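## Task

On this console, leave the MODE knob in its pulled-out position, CHECK switched on, PROGRAM turned to P4 and the lever moved to CYCLE. The UNDER or OVER light must never light, not even briefly; it lights whenever MODE is out, CHECK is on and the lever is at CYCLE at the same moment while PROGRAM is anywhere other than P4. The console is loose on the table: letting it lift or tip noticeably and fall back costs points. Controls that stay set only because the robot is holding them at the end do not count.

## Robot and tools

ROBOT. A single six-joint UR20-style arm carries a two-finger parallel gripper (pads open to 50 mm). The fingers point along the gripper's +z axis and close along its x axis. A flat plate juts roughly 9 cm toward gripper -y from the last joint's axis and rotates with the hand, so watch its clearance. end_effector_position is the midpoint between the pads; the fingertips reach 17.5 mm past it. A pure rotation pivots about that point, which lies 25 mm off the last joint axis toward -y.

FRAMES. Results use the scene frame: origin on the table top under the arm base, +z up, +y to the left when facing along +x. Position is in metres, orientation a quaternion in w,x,y,z order, velocities in m/s and rad/s. Reported hand position gets less accurate at long reach. Commands, by contrast, are expressed in the gripper's own axes.

THE ROW. Every motion command is one row of 9 numbers, each within [-1, 1]: dx, dy, dz, rx, ry, rz, position, force_limit, speed. The first six are an offset, not a pose: the target is displaced from the hand pose printed in the latest result that showed it (before any such result in the scene, or for a second call within one reply, from the robot's pose when that action begins), along gripper axes. Scale: 1.0 equals 0.6 m of travel or 180 degrees; rx, ry, rz together form one rotation vector. All rows inside one action share that same reference, they do not add up. An all-zero offset is not a pause: it pulls the hand back to the reference pose. The last three numbers are absolute finger settings: position +1 fully open, about -0.65 pads touching, -1 means close until something blocks the fingers (use this to grasp). force_limit per pad: -1 about 20 N, 0 about 102 N, +1 about 185 N (real grip may run ~17 % above). speed of the gap: -1 20 mm/s, 0 85 mm/s, +1 150 mm/s. New force_limit or speed only apply once position changes by at least 0.01.

TOOLS.
execute_actions {actions, pictures}: actions holds zero or one item. Empty list: just report the state. {"rows": [...], "steps": n}: 1 to 15 rows, n from 1 to 15 steps of 1/30 s (default 15); each row lasts one step and the final row repeats. {"steps": n} without rows: wait until n steps (max 300) have elapsed since the previous result, your thinking time included. pictures: boolean for images.
move {target, speed, stop_force}: target is one 9-number row as above. The hand follows a straight path lasting 0.5 to 10 s (cut short at 10 s), turning the shorter way; nothing is avoided on the way, the hand lags and may exceed speed, especially near full reach. speed in m/s, 0.002 to 0.5, default 0.25; rotation up to twice that in rad/s. stop_force in N, 14 to 160: the path halts when opposing push along the target line rises by that much for 2 steps, then backs up 2 steps and holds; it is refused in the first 0.2 s of a scene, is unreliable on turning moves, does not sense contact above the wrist sensor, and should be omitted when backing away from contact. Finger numbers are sent at the start. The result adds a "move:" line: contact (ranks highest), done, off_target, moving, held or fault, plus distance to target; limits=paced means clipping, limits=held means some steps were blocked and the arm may then surge.
wait {seconds}: 0 to 10 s with no new command.
zoom_image {camera, region}: camera is cam_head_left, cam_head_right or cam_wrist (all 504x504); region [x0, y0, x1, y1] in pixels from the top-left, at most 504 by 504.
read_manual {section}: only "licences"; no motion.
finished_scene {scene}: pass the current scene number; ends it permanently and returns success plus the next task.

MOTION LIMITS. Each step the commanded pose is clipped to 100 mm and 16 degrees from the measured one, then damped IK drives the joints, favouring position over orientation; commands are smoothed with about 0.17 s lag. After an action the arm only finishes the last clipped pose, so read the new pose and send the remainder. A "Hand target" line shows where the controller is heading. "pose unreachable" and HELD marks mean the clearance check (which treats the base mount as arm) altered or blocked commands. Joint ranges: pan ±3.142, lift ±6.283, elbow 0 to 3.142, wrists ±6.283 rad.

GRIP STATUS. object_status: 0 moving, 1 blocked while opening, 2 blocked while closing (a real grip), 3 reached the requested opening or pads met. Opening in mm is roughly (250 - position_measured) x 0.202. Fingers re-close on their own if grip is lost, except after gripping at force_limit -1.

FORCES AND FAULTS. Wrist force and torque lines are in gripper axes, pointing from the touched surface into the arm; expect an offset up to 10 N, noise up to 3.7 N, saturation near 200 N. Joint torque reaching a load limit (pan and lift 664, elbow 389, each wrist 96.3 N m) or any outside force of 150 N stops the arm for 10 s and drops the rest of the call. The arm is stiff, so aim only slightly beyond a surface and approach slowly. Motors warn at 70 °C (MOTOR HOT) and brake at 85 °C (OVER-TEMPERATURE FAULT).

AVOID. Never let the three conditions (MODE out, CHECK on, lever at CYCLE) coexist before PROGRAM is on its target; set PROGRAM first. Do not lift, tip or shove the loose console, knock anything off the table, slam, drop items, or leave controls held only by the gripper.

Each tool is called after ">>>" as name([rows], argument=value, ...), one row to a line, values as JSON.

## Session

>>> execute_actions(actions=[])

Scene clock: 0.00 s of 5400.00 s.
end_effector_position=(+0.8821, +0.2705, +0.2000) position_measured=3 object_status=3 end_effector_quat_wxyz=(-0.083, -0.266, +0.944, -0.176) end_effector_velocity=(-0.001, -0.000, +0.000) end_effector_angular_velocity=(-0.001, +0.001, -0.001)
Joint positions: [ 0.224 -1.18   2.032 -2.261 -1.929 -1.853]
Joint velocities: [-0.    -0.001  0.     0.002 -0.001  0.001]
Motor temperatures (°C, as the motors report them): [28 28 29 35 31 33]
Wrist force (N, on the end effector, along its own x y z axes, offset not removed): no reading
Wrist torque (N m, same axes, about the end effector's origin, offset not removed): no reading
Hand target: +0.882, +0.270, +0.200; -0.083, -0.266, +0.944, -0.176

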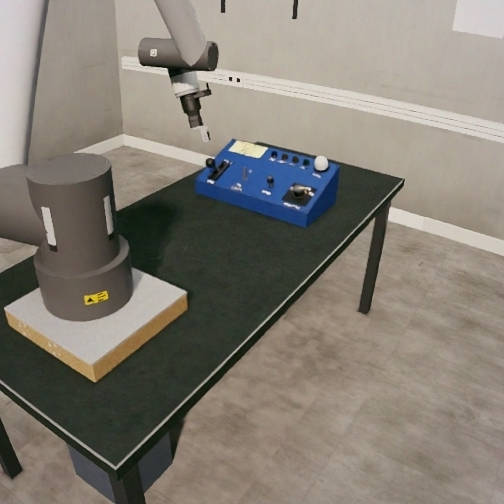

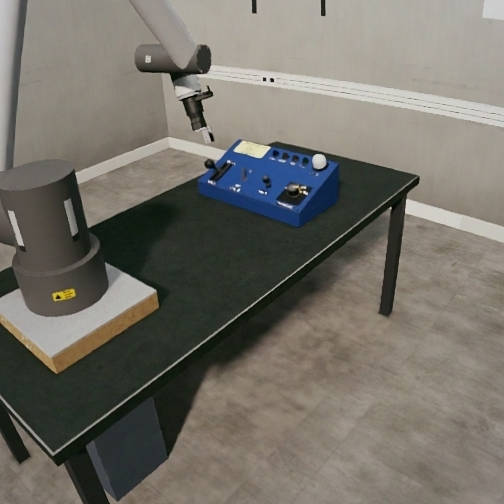

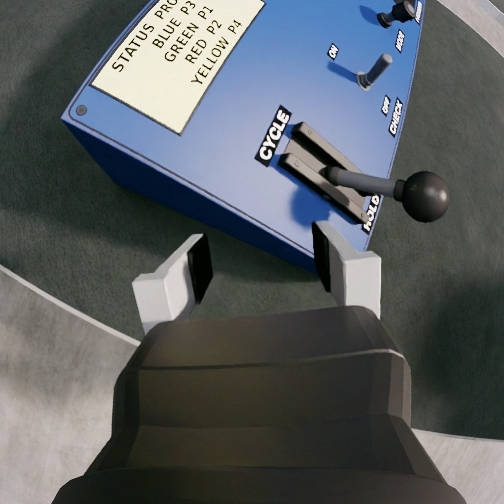

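>>> zoom_image(camera="cam_head_left", region=[180, 120, 360, 240])

>>> zoom_image(camera="cam_head_right", region=[180, 120, 360, 240])

Region (180, 120, 360, 240) of cam_head_left's 504x504 image, scaled by 2.800, with more detail than that image has.

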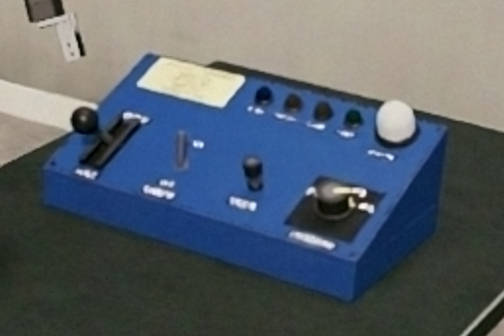

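Region (180, 120, 360, 240) of cam_head_right's 504x504 image, scaled by 2.800, with more detail than that image has.

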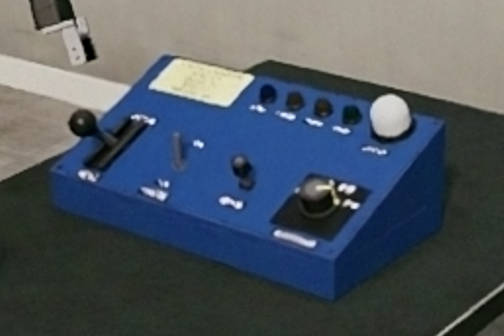

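>>> move(target=[0.25,-0.43,-0.248,-0.044,-0.122,-0.321,1,0,0])

Scene clock: 14.40 s of 5400.00 s.
end_effector_position=(+0.9027, +0.0499, +0.4485) position_measured=3 object_status=3 end_effector_quat_wxyz=(+0.001, +0.707, -0.707, -0.001) end_effector_velocity=(+0.001, -0.001, +0.002) end_effector_angular_velocity=(+0.002, +0.000, +0.006)
Joint positions: [-0.188 -1.501  2.008 -2.076 -1.572 -3.315]
Joint velocities: [-0.002 -0.    -0.002  0.003  0.002 -0.008]
Motor temperatures (°C, as the motors report them): [28 28 29 35 31 33]
Wrist force (N, on the end effector, along its own x y z axes, offset not removed): [2.1 -1.9 0.0]
Wrist torque (N m, same axes, about the end effector's origin, offset not removed): [-0.63 -0.37 0.51]
Hand target: +0.903, +0.050, +0.449; +0.001, +0.707, -0.707, -0.001
Off the commanded pose: 0.001 m, 0 deg.
After step 90, 8.73 s passed at rest.
move: done

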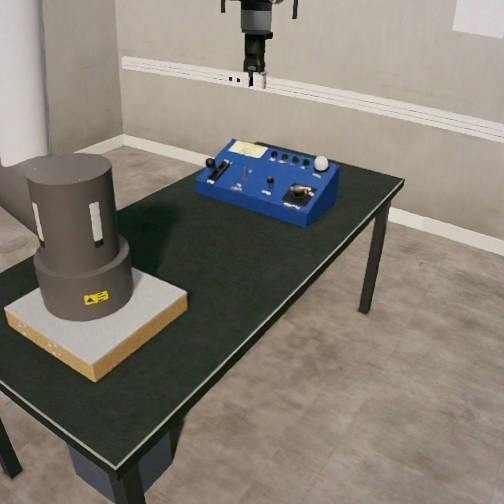

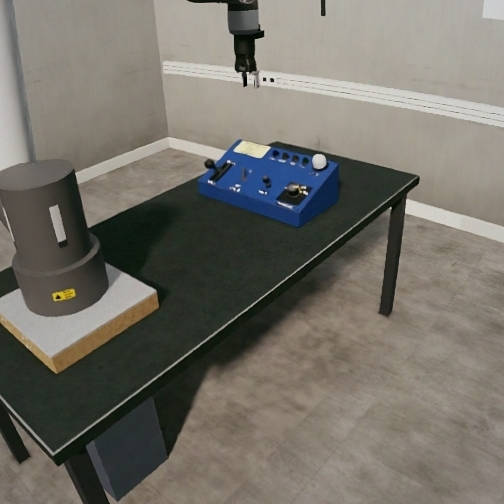

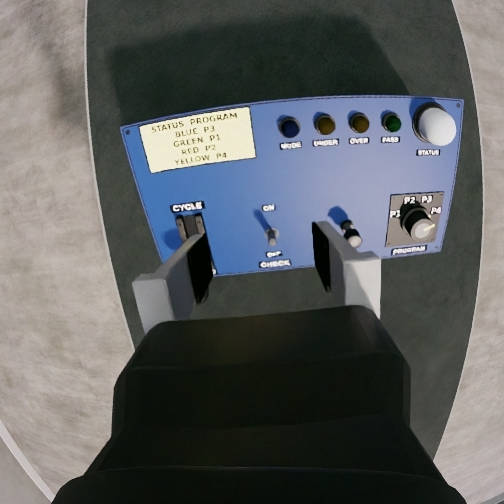

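>>> zoom_image(camera="cam_wrist", region=[120, 90, 480, 300])

Region (120, 90, 480, 300) of cam_wrist's 504x504 image, scaled by 1.400, with more detail than that image has; it fills the top 294 rows of this view, and the rest is white.

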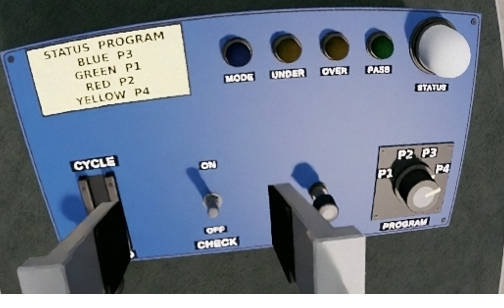

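>>> move(target=[0.417,0.05,0.2,0,0,0,1,0,0])

Scene clock: 22.87 s of 5400.00 s.
end_effector_position=(+0.8726, -0.1999, +0.3286) position_measured=3 object_status=3 end_effector_quat_wxyz=(+0.001, +0.707, -0.707, -0.001) end_effector_velocity=(-0.000, -0.001, -0.001) end_effector_angular_velocity=(+0.001, +0.000, +0.001)
Joint positions: [-0.478 -1.421  2.115 -2.263 -1.572 -3.605]
Joint velocities: [-0.001  0.001  0.    -0.001  0.    -0.003]
Motor temperatures (°C, as the motors report them): [28 28 29 35 31 33]
Wrist force (N, on the end effector, along its own x y z axes, offset not removed): [3.8 -0.7 -2.5]
Wrist torque (N m, same axes, about the end effector's origin, offset not removed): [-0.41 -0.71 0.44]
Hand target: +0.873, -0.200, +0.329; +0.001, +0.707, -0.707, -0.001
Off the commanded pose: 0.001 m, 0 deg.
After step 90, 3.83 s passed at rest.
move: done

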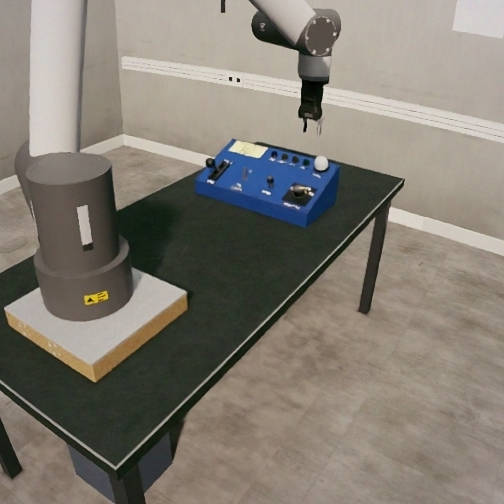

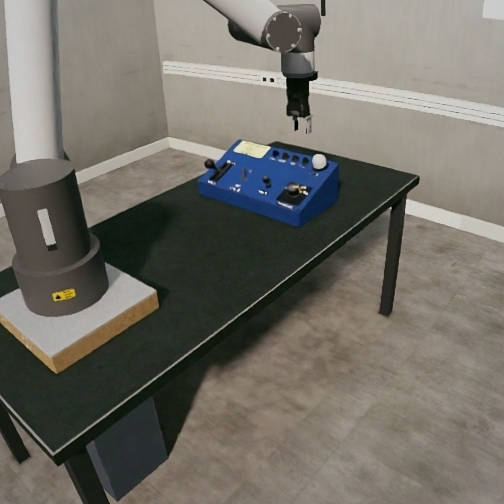

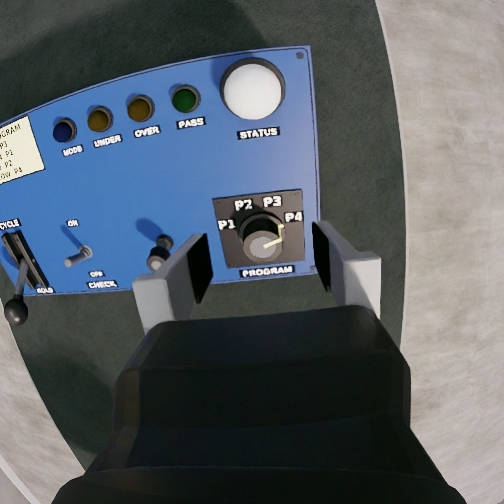

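>>> zoom_image(camera="cam_wrist", region=[200, 170, 330, 290])

Region (200, 170, 330, 290) of cam_wrist's 504x504 image, scaled by 3.877, with more detail than that image has; it fills the top 465 rows of this view, and the rest is white.

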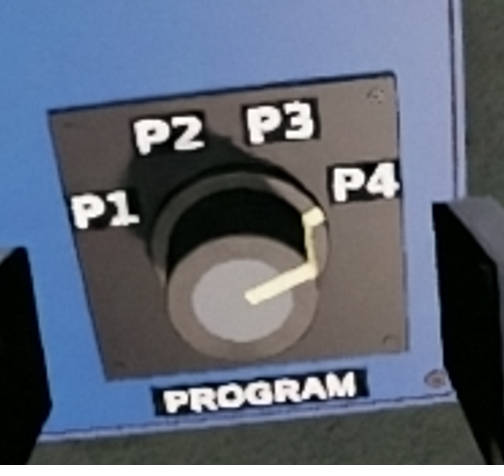

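>>> move(target=[-0.183,0.12,0.13,0.111,0,0,1,0,0])

Scene clock: 34.70 s of 5400.00 s.
end_effector_position=(+0.8001, -0.0901, +0.2513) position_measured=3 object_status=3 end_effector_quat_wxyz=(-0.122, +0.696, -0.697, +0.122) end_effector_velocity=(+0.000, +0.001, -0.001) end_effector_angular_velocity=(-0.001, -0.008, -0.001)
Joint positions: [-0.459 -1.447  2.479 -2.918 -1.425 -3.562]
Joint velocities: [ 0.001  0.004  0.005 -0.017  0.002  0.002]
Motor temperatures (°C, as the motors report them): [28 28 29 35 31 33]
Wrist force (N, on the end effector, along its own x y z axes, offset not removed): [2.8 0.2 -0.5]
Wrist torque (N m, same axes, about the end effector's origin, offset not removed): [-0.20 -0.53 0.40]
Hand target: +0.800, -0.090, +0.251; -0.122, +0.696, -0.697, +0.122
Off the commanded pose: 0.001 m, 0 deg.
After step 90, 7.63 s passed at rest.
move: done

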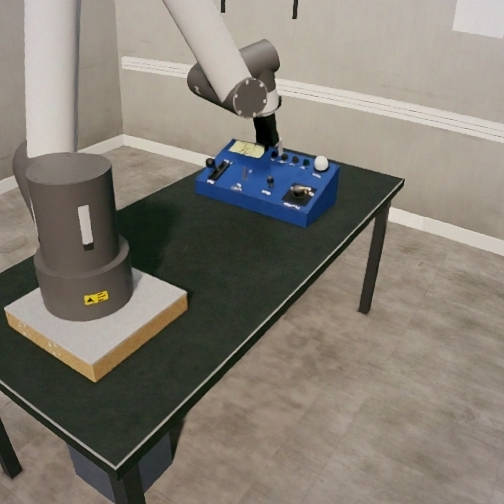

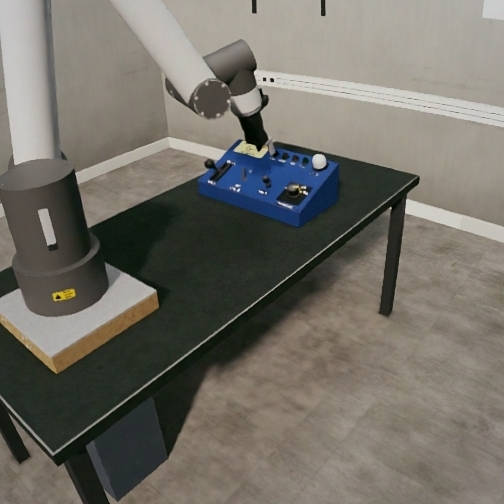

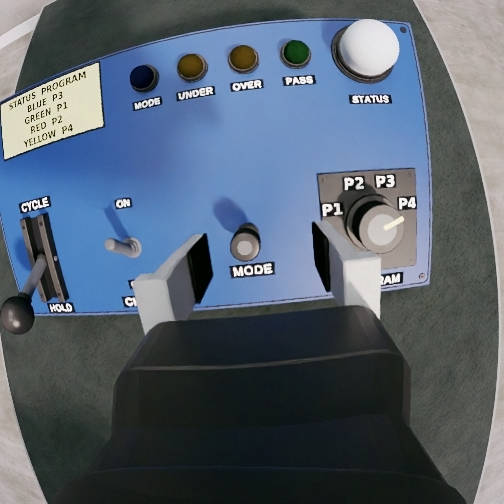

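>>> move(target=[-0.017,0.075,0.14,0,0,0,1,0,0], speed=0.15)

Scene clock: 39.70 s of 5400.00 s.
end_effector_position=(+0.7862, -0.0798, +0.1574) position_measured=3 object_status=3 end_effector_quat_wxyz=(-0.122, +0.696, -0.697, +0.122) end_effector_velocity=(+0.000, +0.000, -0.001) end_effector_angular_velocity=(-0.001, -0.001, +0.000)
Joint positions: [-0.453 -1.291  2.546 -3.141 -1.426 -3.557]
Joint velocities: [ 0.     0.002  0.001 -0.005 -0.    -0.   ]
Motor temperatures (°C, as the motors report them): [28 28 29 35 31 33]
Wrist force (N, on the end effector, along its own x y z axes, offset not removed): [0.8 -1.9 -0.6]
Wrist torque (N m, same axes, about the end effector's origin, offset not removed): [-0.61 -0.21 0.52]
Hand target: +0.786, -0.080, +0.157; -0.122, +0.696, -0.697, +0.122
Off the commanded pose: 0.000 m, 0 deg.
After step 90, 0.90 s passed at rest.
move: done

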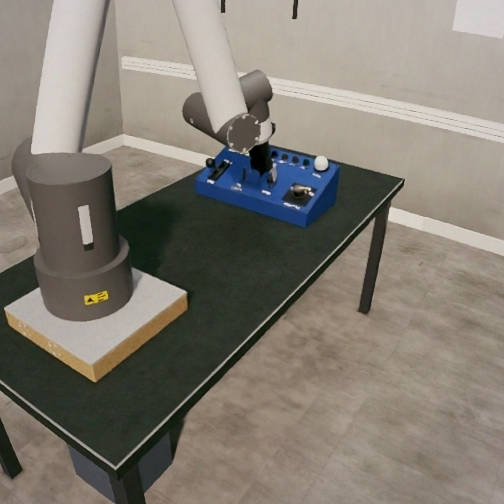

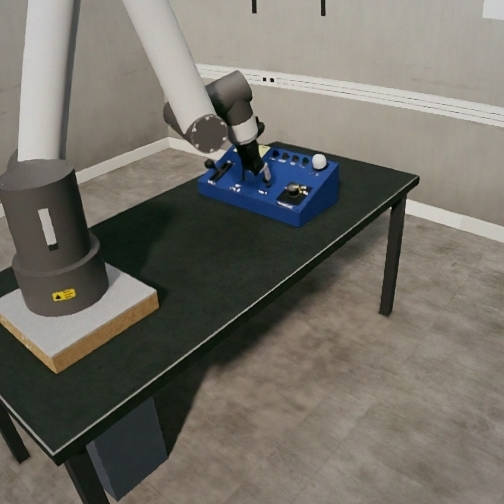

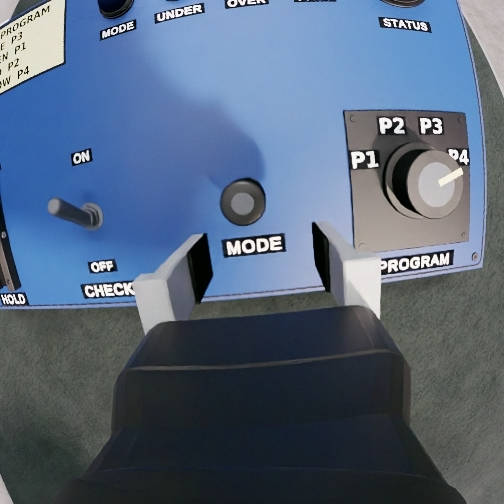

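>>> move(target=[-0.017,-0.012,0.07,0,0,0,1,0,0], speed=0.08)

Scene clock: 43.50 s of 5400.00 s.
end_effector_position=(+0.8072, -0.0696, +0.1204) position_measured=3 object_status=3 end_effector_quat_wxyz=(-0.122, +0.696, -0.697, +0.122) end_effector_velocity=(+0.001, +0.001, -0.001) end_effector_angular_velocity=(-0.001, -0.001, +0.001)
Joint positions: [-0.425 -1.205  2.53  -3.215 -1.435 -3.529]
Joint velocities: [ 0.001  0.002 -0.    -0.002 -0.    -0.   ]
Motor temperatures (°C, as the motors report them): [28 28 29 35 31 33]
Wrist force (N, on the end effector, along its own x y z axes, offset not removed): [2.1 -1.6 -0.8]
Wrist torque (N m, same axes, about the end effector's origin, offset not removed): [-0.58 -0.41 0.46]
Hand target: +0.807, -0.070, +0.120; -0.122, +0.696, -0.697, +0.122
Off the commanded pose: 0.000 m, 0 deg.
move: done

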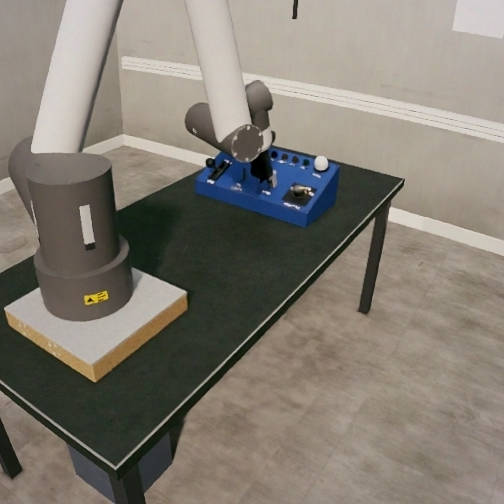

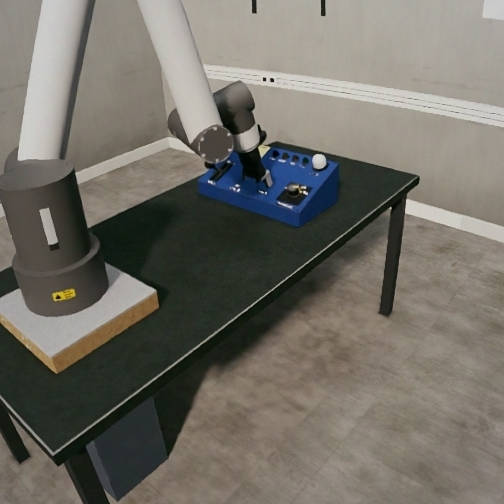

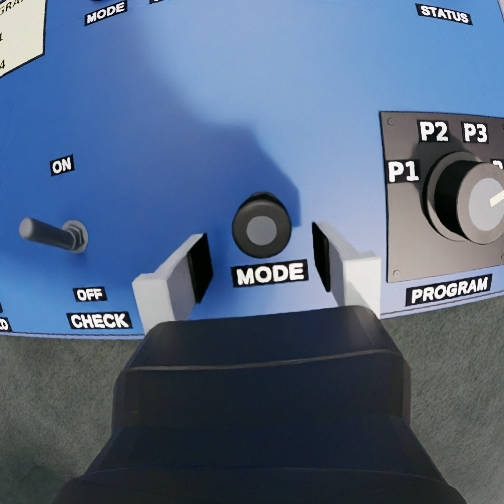

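>>> move(target=[0,0,0.04,0,0,0,1,0,0], speed=0.02, stop_force=15)

Scene clock: 47.57 s of 5400.00 s.
end_effector_position=(+0.8153, -0.0696, +0.0980) position_measured=3 object_status=3 end_effector_quat_wxyz=(-0.122, +0.696, -0.697, +0.122) end_effector_velocity=(+0.000, -0.000, -0.000) end_effector_angular_velocity=(-0.001, -0.001, -0.001)
Joint positions: [-0.419 -1.157  2.524 -3.257 -1.437 -3.524]
Joint velocities: [ 0.     0.002  0.    -0.003 -0.001  0.001]
Motor temperatures (°C, as the motors report them): [28 28 29 35 31 33]
Wrist force (N, on the end effector, along its own x y z axes, offset not removed): [1.8 0.9 -11.7]
Wrist torque (N m, same axes, about the end effector's origin, offset not removed): [-0.68 -0.16 0.55]
Hand target: +0.815, -0.070, +0.098; -0.122, +0.696, -0.697, +0.122
Off the commanded pose: 0.000 m, 0 deg.
move: done

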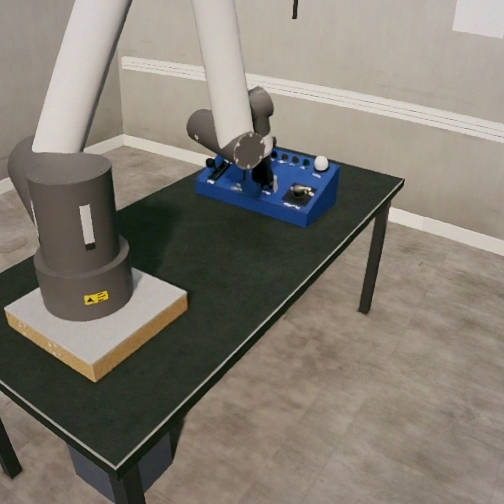

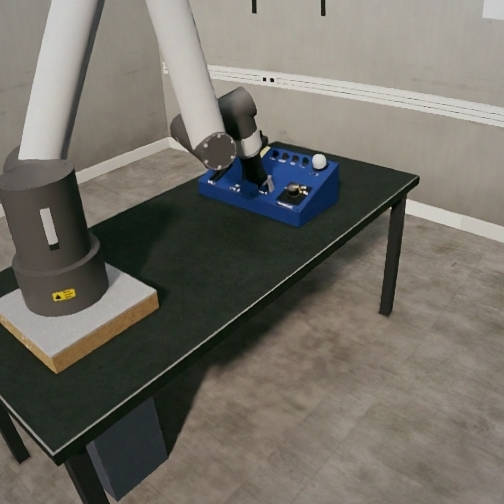

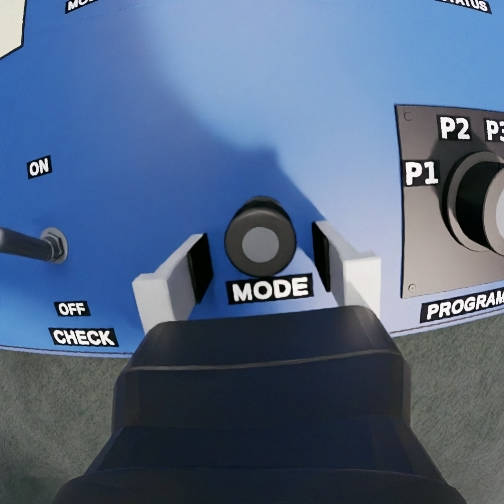

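>>> move(target=[0,0,-0.006,0,0,0,-1,-0.5,0], speed=0.02)

>>> move(target=[0,0,-0.015,0,0,0,-1,-0.5,0], speed=0.005, stop_force=25)

Scene clock: 52.33 s of 5400.00 s.
end_effector_position=(+0.8141, -0.0696, +0.1012) position_measured=143 object_status=2 end_effector_quat_wxyz=(-0.122, +0.696, -0.697, +0.122) end_effector_velocity=(-0.000, -0.000, +0.001) end_effector_angular_velocity=(-0.000, -0.001, -0.000)
Joint positions: [-0.42  -1.164  2.525 -3.251 -1.437 -3.525]
Joint velocities: [-0.001 -0.002  0.     0.002  0.    -0.   ]
Motor temperatures (°C, as the motors report them): [28 28 29 35 31 33]
Wrist force (N, on the end effector, along its own x y z axes, offset not removed): [11.7 -6.0 7.5]
Wrist torque (N m, same axes, about the end effector's origin, offset not removed): [-0.91 -0.65 0.60]
Hand target: +0.814, -0.070, +0.101; -0.122, +0.696, -0.697, +0.122
Off the commanded pose: 0.000 m, 0 deg.
After step 90, 1.07 s passed at rest.
move: done

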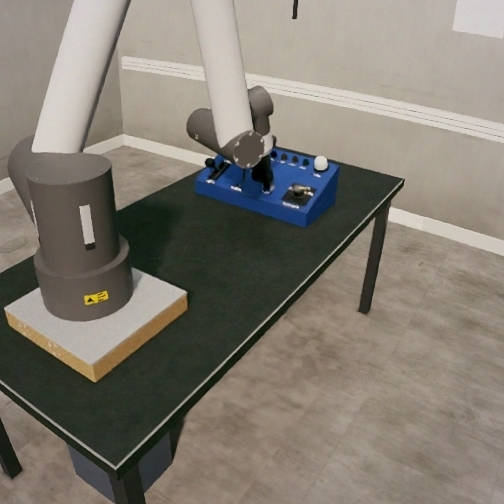

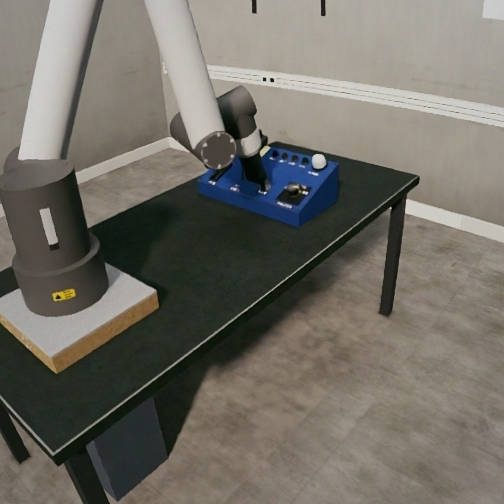

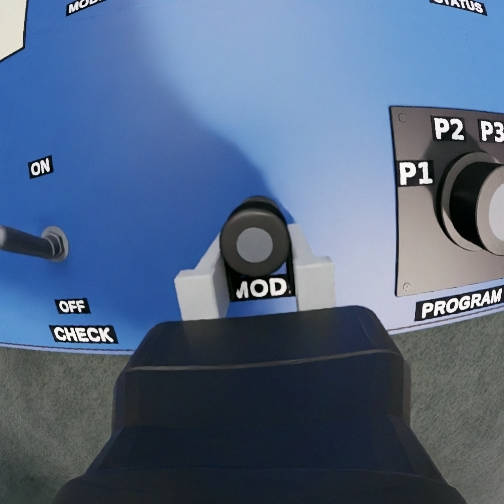

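Scene clock: 54.37 s of 5400.00 s.
end_effector_position=(+0.8110, -0.0696, +0.1096) position_measured=143 object_status=2 end_effector_quat_wxyz=(-0.122, +0.696, -0.697, +0.122) end_effector_velocity=(-0.000, -0.000, +0.001) end_effector_angular_velocity=(-0.000, -0.000, -0.000)
Joint positions: [-0.422 -1.182  2.527 -3.235 -1.436 -3.527]
Joint velocities: [-0.    -0.002  0.     0.001 -0.    -0.   ]
Motor temperatures (°C, as the motors report them): [28 28 29 35 31 33]
Wrist force (N, on the end effector, along its own x y z axes, offset not removed): [11.0 8.6 -6.6]
Wrist torque (N m, same axes, about the end effector's origin, offset not removed): [-0.15 -0.68 0.61]
Hand target: +0.811, -0.070, +0.110; -0.122, +0.696, -0.697, +0.122
Off the commanded pose: 0.000 m, 0 deg.
move: done

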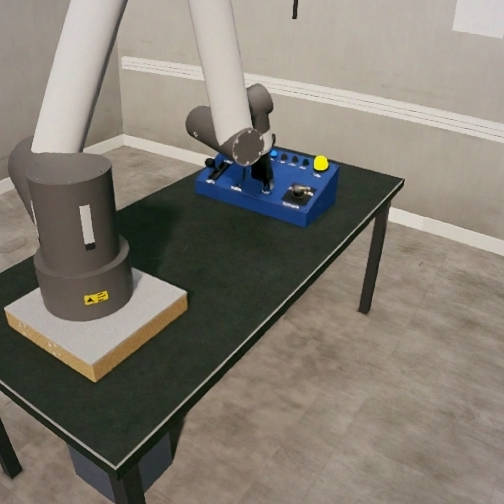

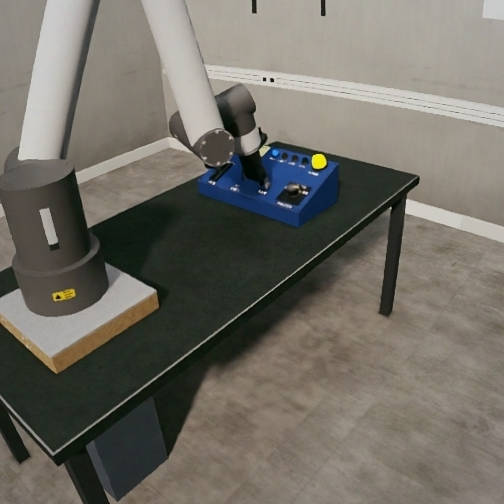

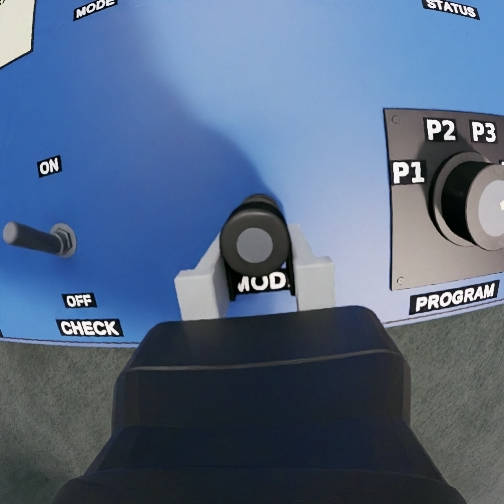

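>>> move(target=[0,0,0,0,0,0,1,0,1])

>>> move(target=[0,0,-0.1,0,0,0,1,0,1], speed=0.1)

>>> move(target=[-0.175,0.03,0,0,0,0,1,0,1], speed=0.15)

Scene clock: 58.30 s of 5400.00 s.
end_effector_position=(+0.8111, -0.0695, +0.1097) position_measured=3 object_status=3 end_effector_quat_wxyz=(-0.122, +0.696, -0.697, +0.122) end_effector_velocity=(+0.000, -0.000, +0.000) end_effector_angular_velocity=(-0.000, -0.001, +0.001)
Joint positions: [-0.422 -1.182  2.527 -3.235 -1.436 -3.527]
Joint velocities: [-0.     0.    -0.    -0.001  0.    -0.001]
Motor temperatures (°C, as the motors report them): [28 28 29 35 31 33]
Wrist force (N, on the end effector, along its own x y z axes, offset not removed): [3.3 -2.7 -1.5]
Wrist torque (N m, same axes, about the end effector's origin, offset not removed): [-0.76 -0.58 0.42]
Hand target: +0.811, -0.070, +0.110; -0.122, +0.696, -0.697, +0.122
Off the commanded pose: 0.000 m, 0 deg.
After step 90, 0.23 s passed at rest.
move: done

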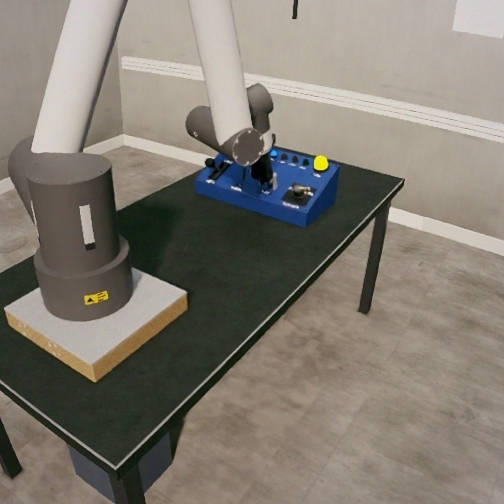

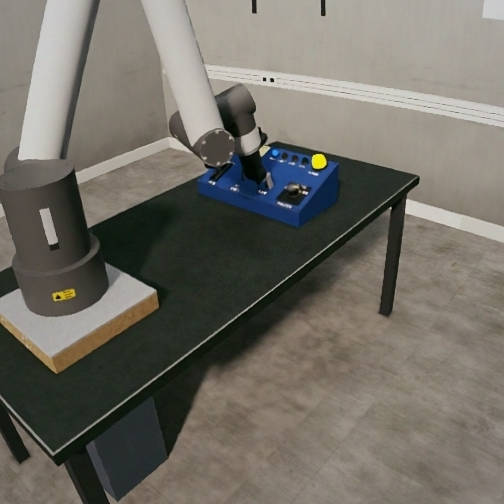

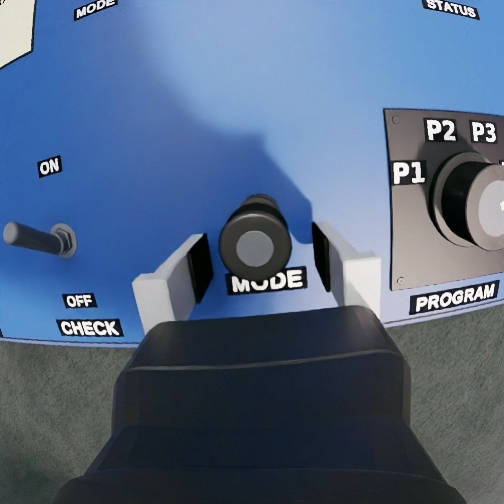

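Scene clock: 59.33 s of 5400.00 s.
end_effector_position=(+0.7907, -0.0696, +0.1659) position_measured=3 object_status=3 end_effector_quat_wxyz=(-0.122, +0.696, -0.697, +0.122) end_effector_velocity=(-0.000, +0.000, +0.001) end_effector_angular_velocity=(+0.000, -0.000, +0.001)
Joint positions: [-0.435 -1.304  2.538 -3.122 -1.432 -3.54 ]
Joint velocities: [-0.    -0.002  0.     0.002  0.001 -0.001]
Motor temperatures (°C, as the motors report them): [28 28 29 35 31 33]
Wrist force (N, on the end effector, along its own x y z axes, offset not removed): [1.5 -2.5 -0.4]
Wrist torque (N m, same axes, about the end effector's origin, offset not removed): [-0.74 -0.29 0.51]
Hand target: +0.791, -0.070, +0.166; -0.122, +0.696, -0.697, +0.122
Off the commanded pose: 0.000 m, 0 deg.
move: done

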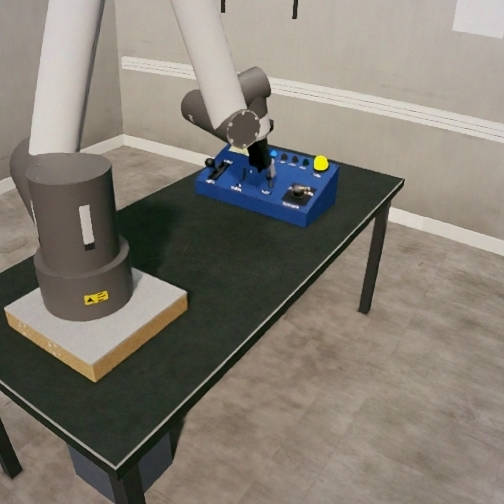

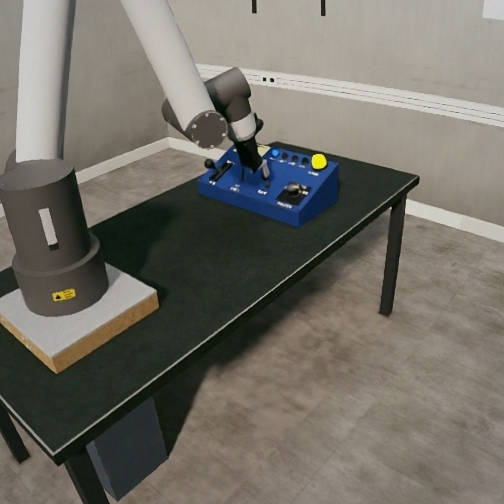

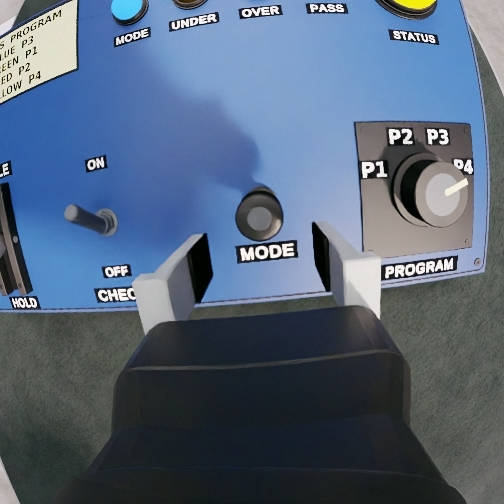

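Scene clock: 60.53 s of 5400.00 s.
end_effector_position=(+0.7736, +0.0351, +0.1599) position_measured=3 object_status=3 end_effector_quat_wxyz=(-0.122, +0.696, -0.697, +0.122) end_effector_velocity=(+0.000, +0.001, +0.000) end_effector_angular_velocity=(+0.000, -0.001, -0.000)
Joint positions: [-0.283 -1.301  2.567 -3.172 -1.481 -3.394]
Joint velocities: [ 0.002  0.     0.    -0.002  0.     0.002]
Motor temperatures (°C, as the motors report them): [28 28 29 35 31 33]
Wrist force (N, on the end effector, along its own x y z axes, offset not removed): [2.1 -0.7 -1.2]
Wrist torque (N m, same axes, about the end effector's origin, offset not removed): [-0.39 -0.35 0.48]
Hand target: +0.774, +0.035, +0.160; -0.122, +0.696, -0.697, +0.122
Off the commanded pose: 0.000 m, 0 deg.
move: done

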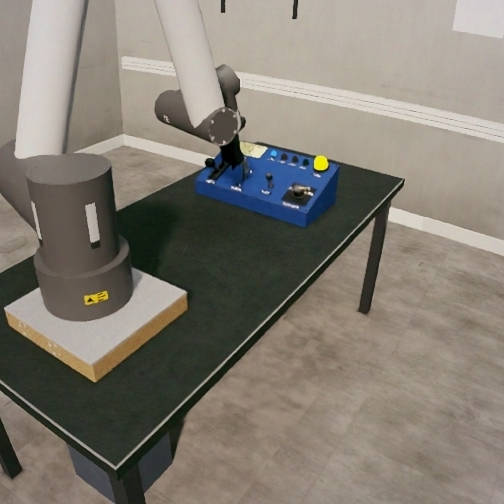

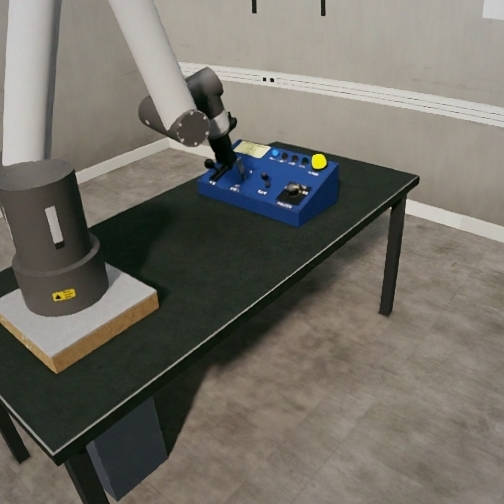

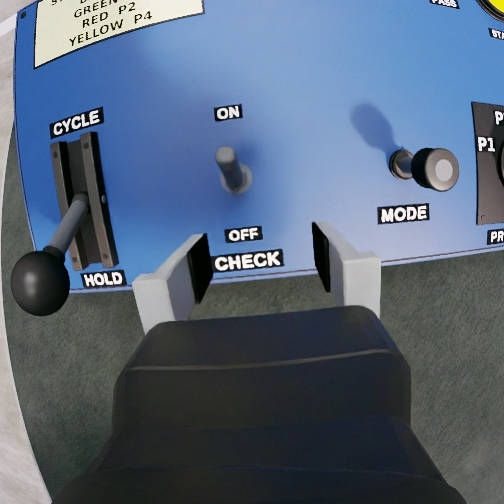

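>>> move(target=[0,0,-0.15,0,0,0,1,0,1], speed=0.15)

>>> move(target=[-0.18,0.05,0,0,0,0.5,1,0,1])

Scene clock: 71.43 s of 5400.00 s.
end_effector_position=(+0.7432, +0.0349, +0.2443) position_measured=3 object_status=3 end_effector_quat_wxyz=(-0.122, +0.696, -0.697, +0.122) end_effector_velocity=(-0.001, -0.000, +0.001) end_effector_angular_velocity=(-0.000, +0.002, +0.001)
Joint positions: [-0.297 -1.494  2.564 -2.975 -1.476 -3.408]
Joint velocities: [-0.    -0.003 -0.001  0.006 -0.    -0.001]
Motor temperatures (°C, as the motors report them): [28 28 29 35 31 33]
Wrist force (N, on the end effector, along its own x y z axes, offset not removed): [3.7 -1.3 -0.1]
Wrist torque (N m, same axes, about the end effector's origin, offset not removed): [-0.55 -0.69 0.41]
Hand target: +0.743, +0.035, +0.244; -0.122, +0.696, -0.697, +0.122
Off the commanded pose: 0.000 m, 0 deg.
After step 90, 6.83 s passed at rest.
move: done

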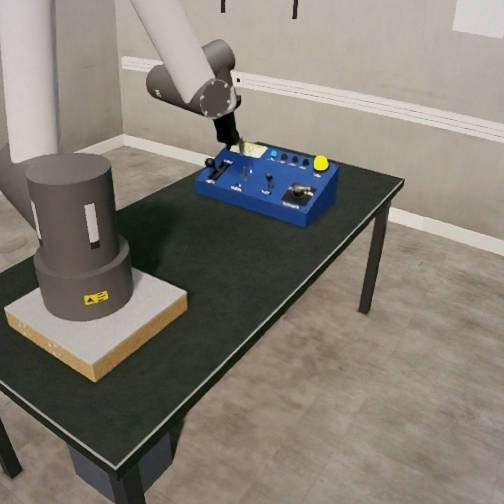

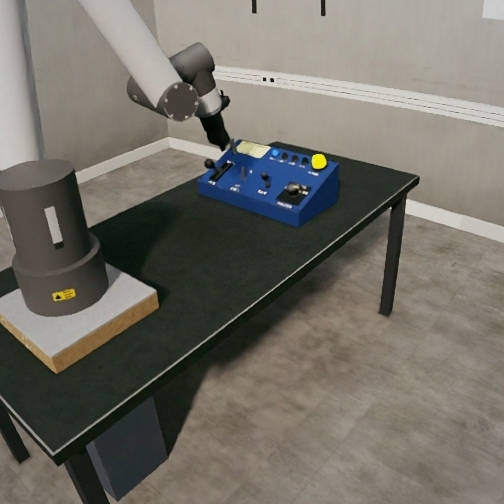

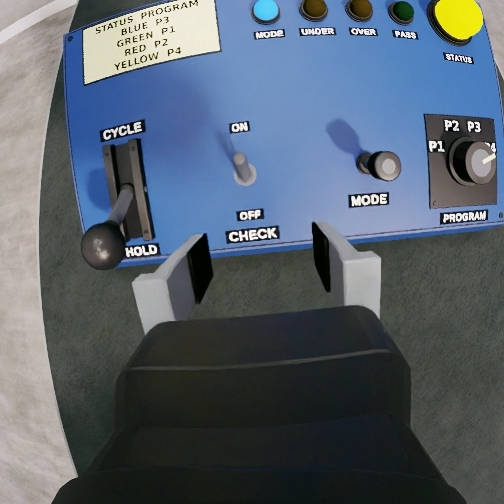

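Scene clock: 75.03 s of 5400.00 s.
end_effector_position=(+0.7148, +0.1426, +0.2342) position_measured=3 object_status=3 end_effector_quat_wxyz=(+0.172, -0.000, +0.985, -0.000) end_effector_velocity=(-0.000, +0.000, -0.000) end_effector_angular_velocity=(+0.002, +0.001, -0.008)
Joint positions: [-0.071 -1.468  2.543 -2.992 -1.552 -1.624]
Joint velocities: [ 0.001  0.001 -0.001  0.001 -0.002  0.01 ]
Motor temperatures (°C, as the motors report them): [28 28 29 35 31 33]
Wrist force (N, on the end effector, along its own x y z axes, offset not removed): [3.6 -2.6 -1.4]
Wrist torque (N m, same axes, about the end effector's origin, offset not removed): [-0.81 -0.62 0.40]
Hand target: +0.715, +0.143, +0.234; +0.172, +0.000, +0.985, -0.000
Off the commanded pose: 0.000 m, 0 deg.
move: done

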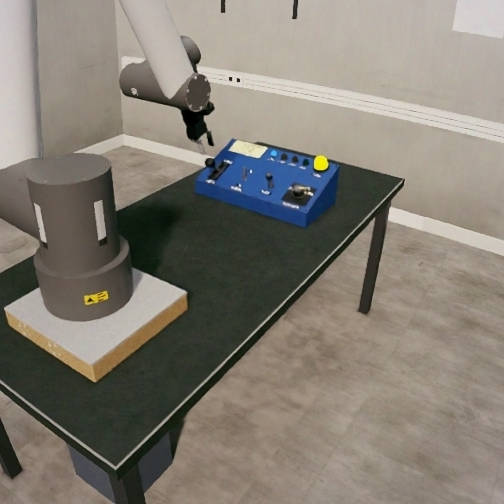

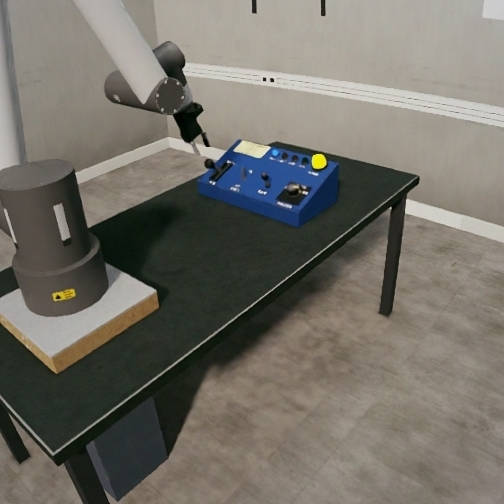

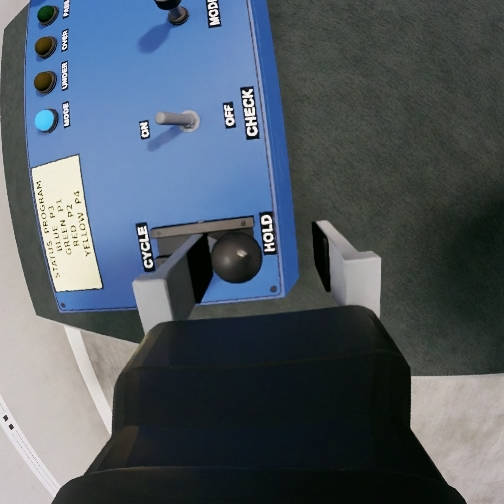

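>>> move(target=[-0.025,0.066,0.06,0,0,0,1,0,1], speed=0.1)

Scene clock: 80.13 s of 5400.00 s.
end_effector_position=(+0.7410, +0.1822, +0.2055) position_measured=3 object_status=3 end_effector_quat_wxyz=(+0.172, -0.000, +0.985, -0.000) end_effector_velocity=(+0.001, +0.001, -0.000) end_effector_angular_velocity=(-0.000, -0.001, -0.001)
Joint positions: [-0.004 -1.381  2.511 -3.047 -1.575 -1.562]
Joint velocities: [ 0.002  0.002 -0.001 -0.001 -0.001  0.002]
Motor temperatures (°C, as the motors report them): [28 28 29 35 31 33]
Wrist force (N, on the end effector, along its own x y z axes, offset not removed): [4.0 -2.0 -0.1]
Wrist torque (N m, same axes, about the end effector's origin, offset not removed): [-0.63 -0.70 0.37]
Hand target: +0.741, +0.182, +0.205; +0.172, -0.000, +0.985, -0.000
Off the commanded pose: 0.000 m, 0 deg.
After step 90, 1.13 s passed at rest.
move: done

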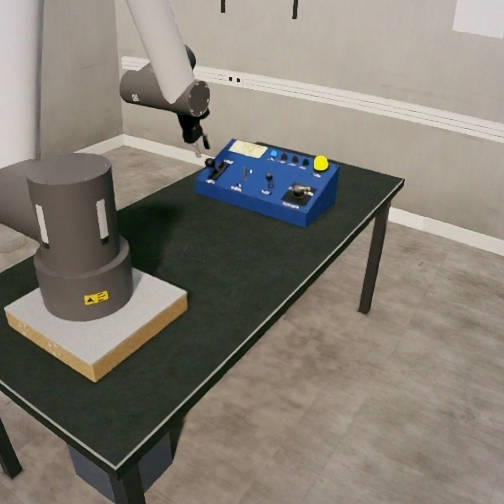

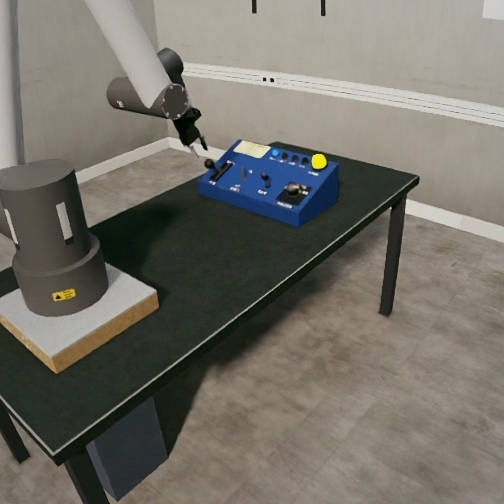

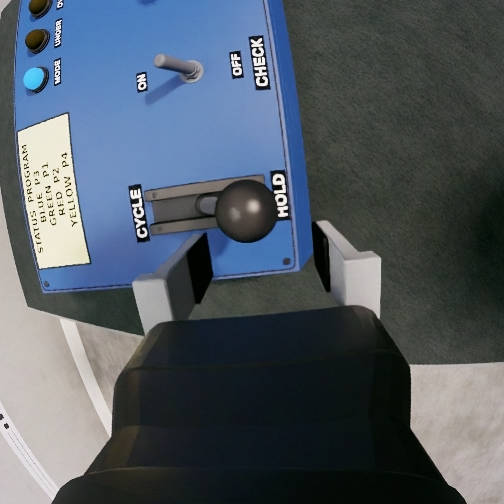

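>>> move(target=[-0.013,-0.012,0.075,0,0,0,1,0,1], speed=0.04, stop_force=15)

Scene clock: 84.10 s of 5400.00 s.
end_effector_position=(+0.7635, +0.1750, +0.1660) position_measured=3 object_status=3 end_effector_quat_wxyz=(+0.172, -0.000, +0.985, -0.000) end_effector_velocity=(+0.001, -0.000, -0.001) end_effector_angular_velocity=(+0.000, -0.002, -0.000)
Joint positions: [-0.016 -1.295  2.502 -3.125 -1.571 -1.572]
Joint velocities: [-0.     0.002 -0.    -0.004  0.    -0.   ]
Motor temperatures (°C, as the motors report them): [28 28 29 35 31 33]
Wrist force (N, on the end effector, along its own x y z axes, offset not removed): [2.9 -0.3 -0.3]
Wrist torque (N m, same axes, about the end effector's origin, offset not removed): [-0.25 -0.49 0.46]
Hand target: +0.764, +0.175, +0.166; +0.172, -0.000, +0.985, -0.000
Off the commanded pose: 0.000 m, 0 deg.
move: done

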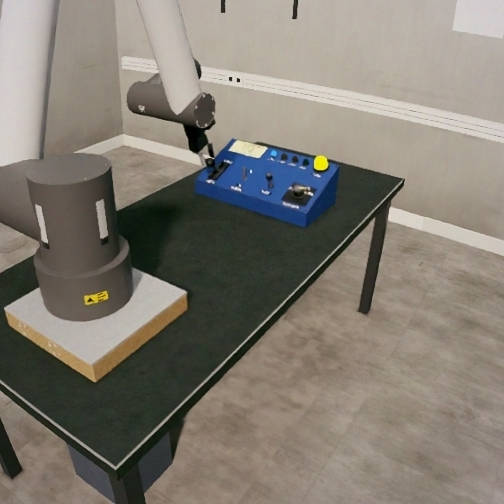

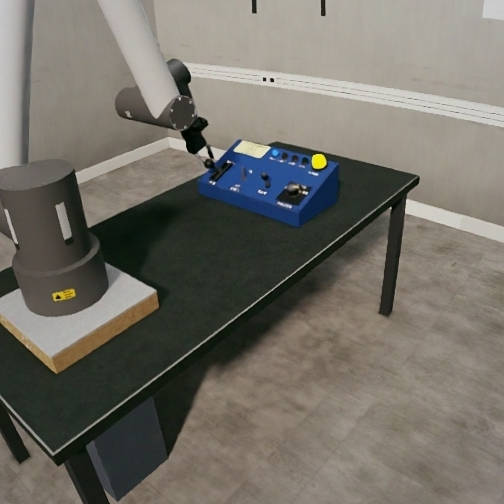

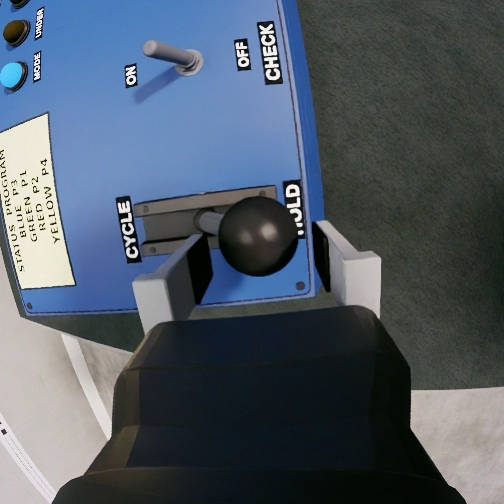

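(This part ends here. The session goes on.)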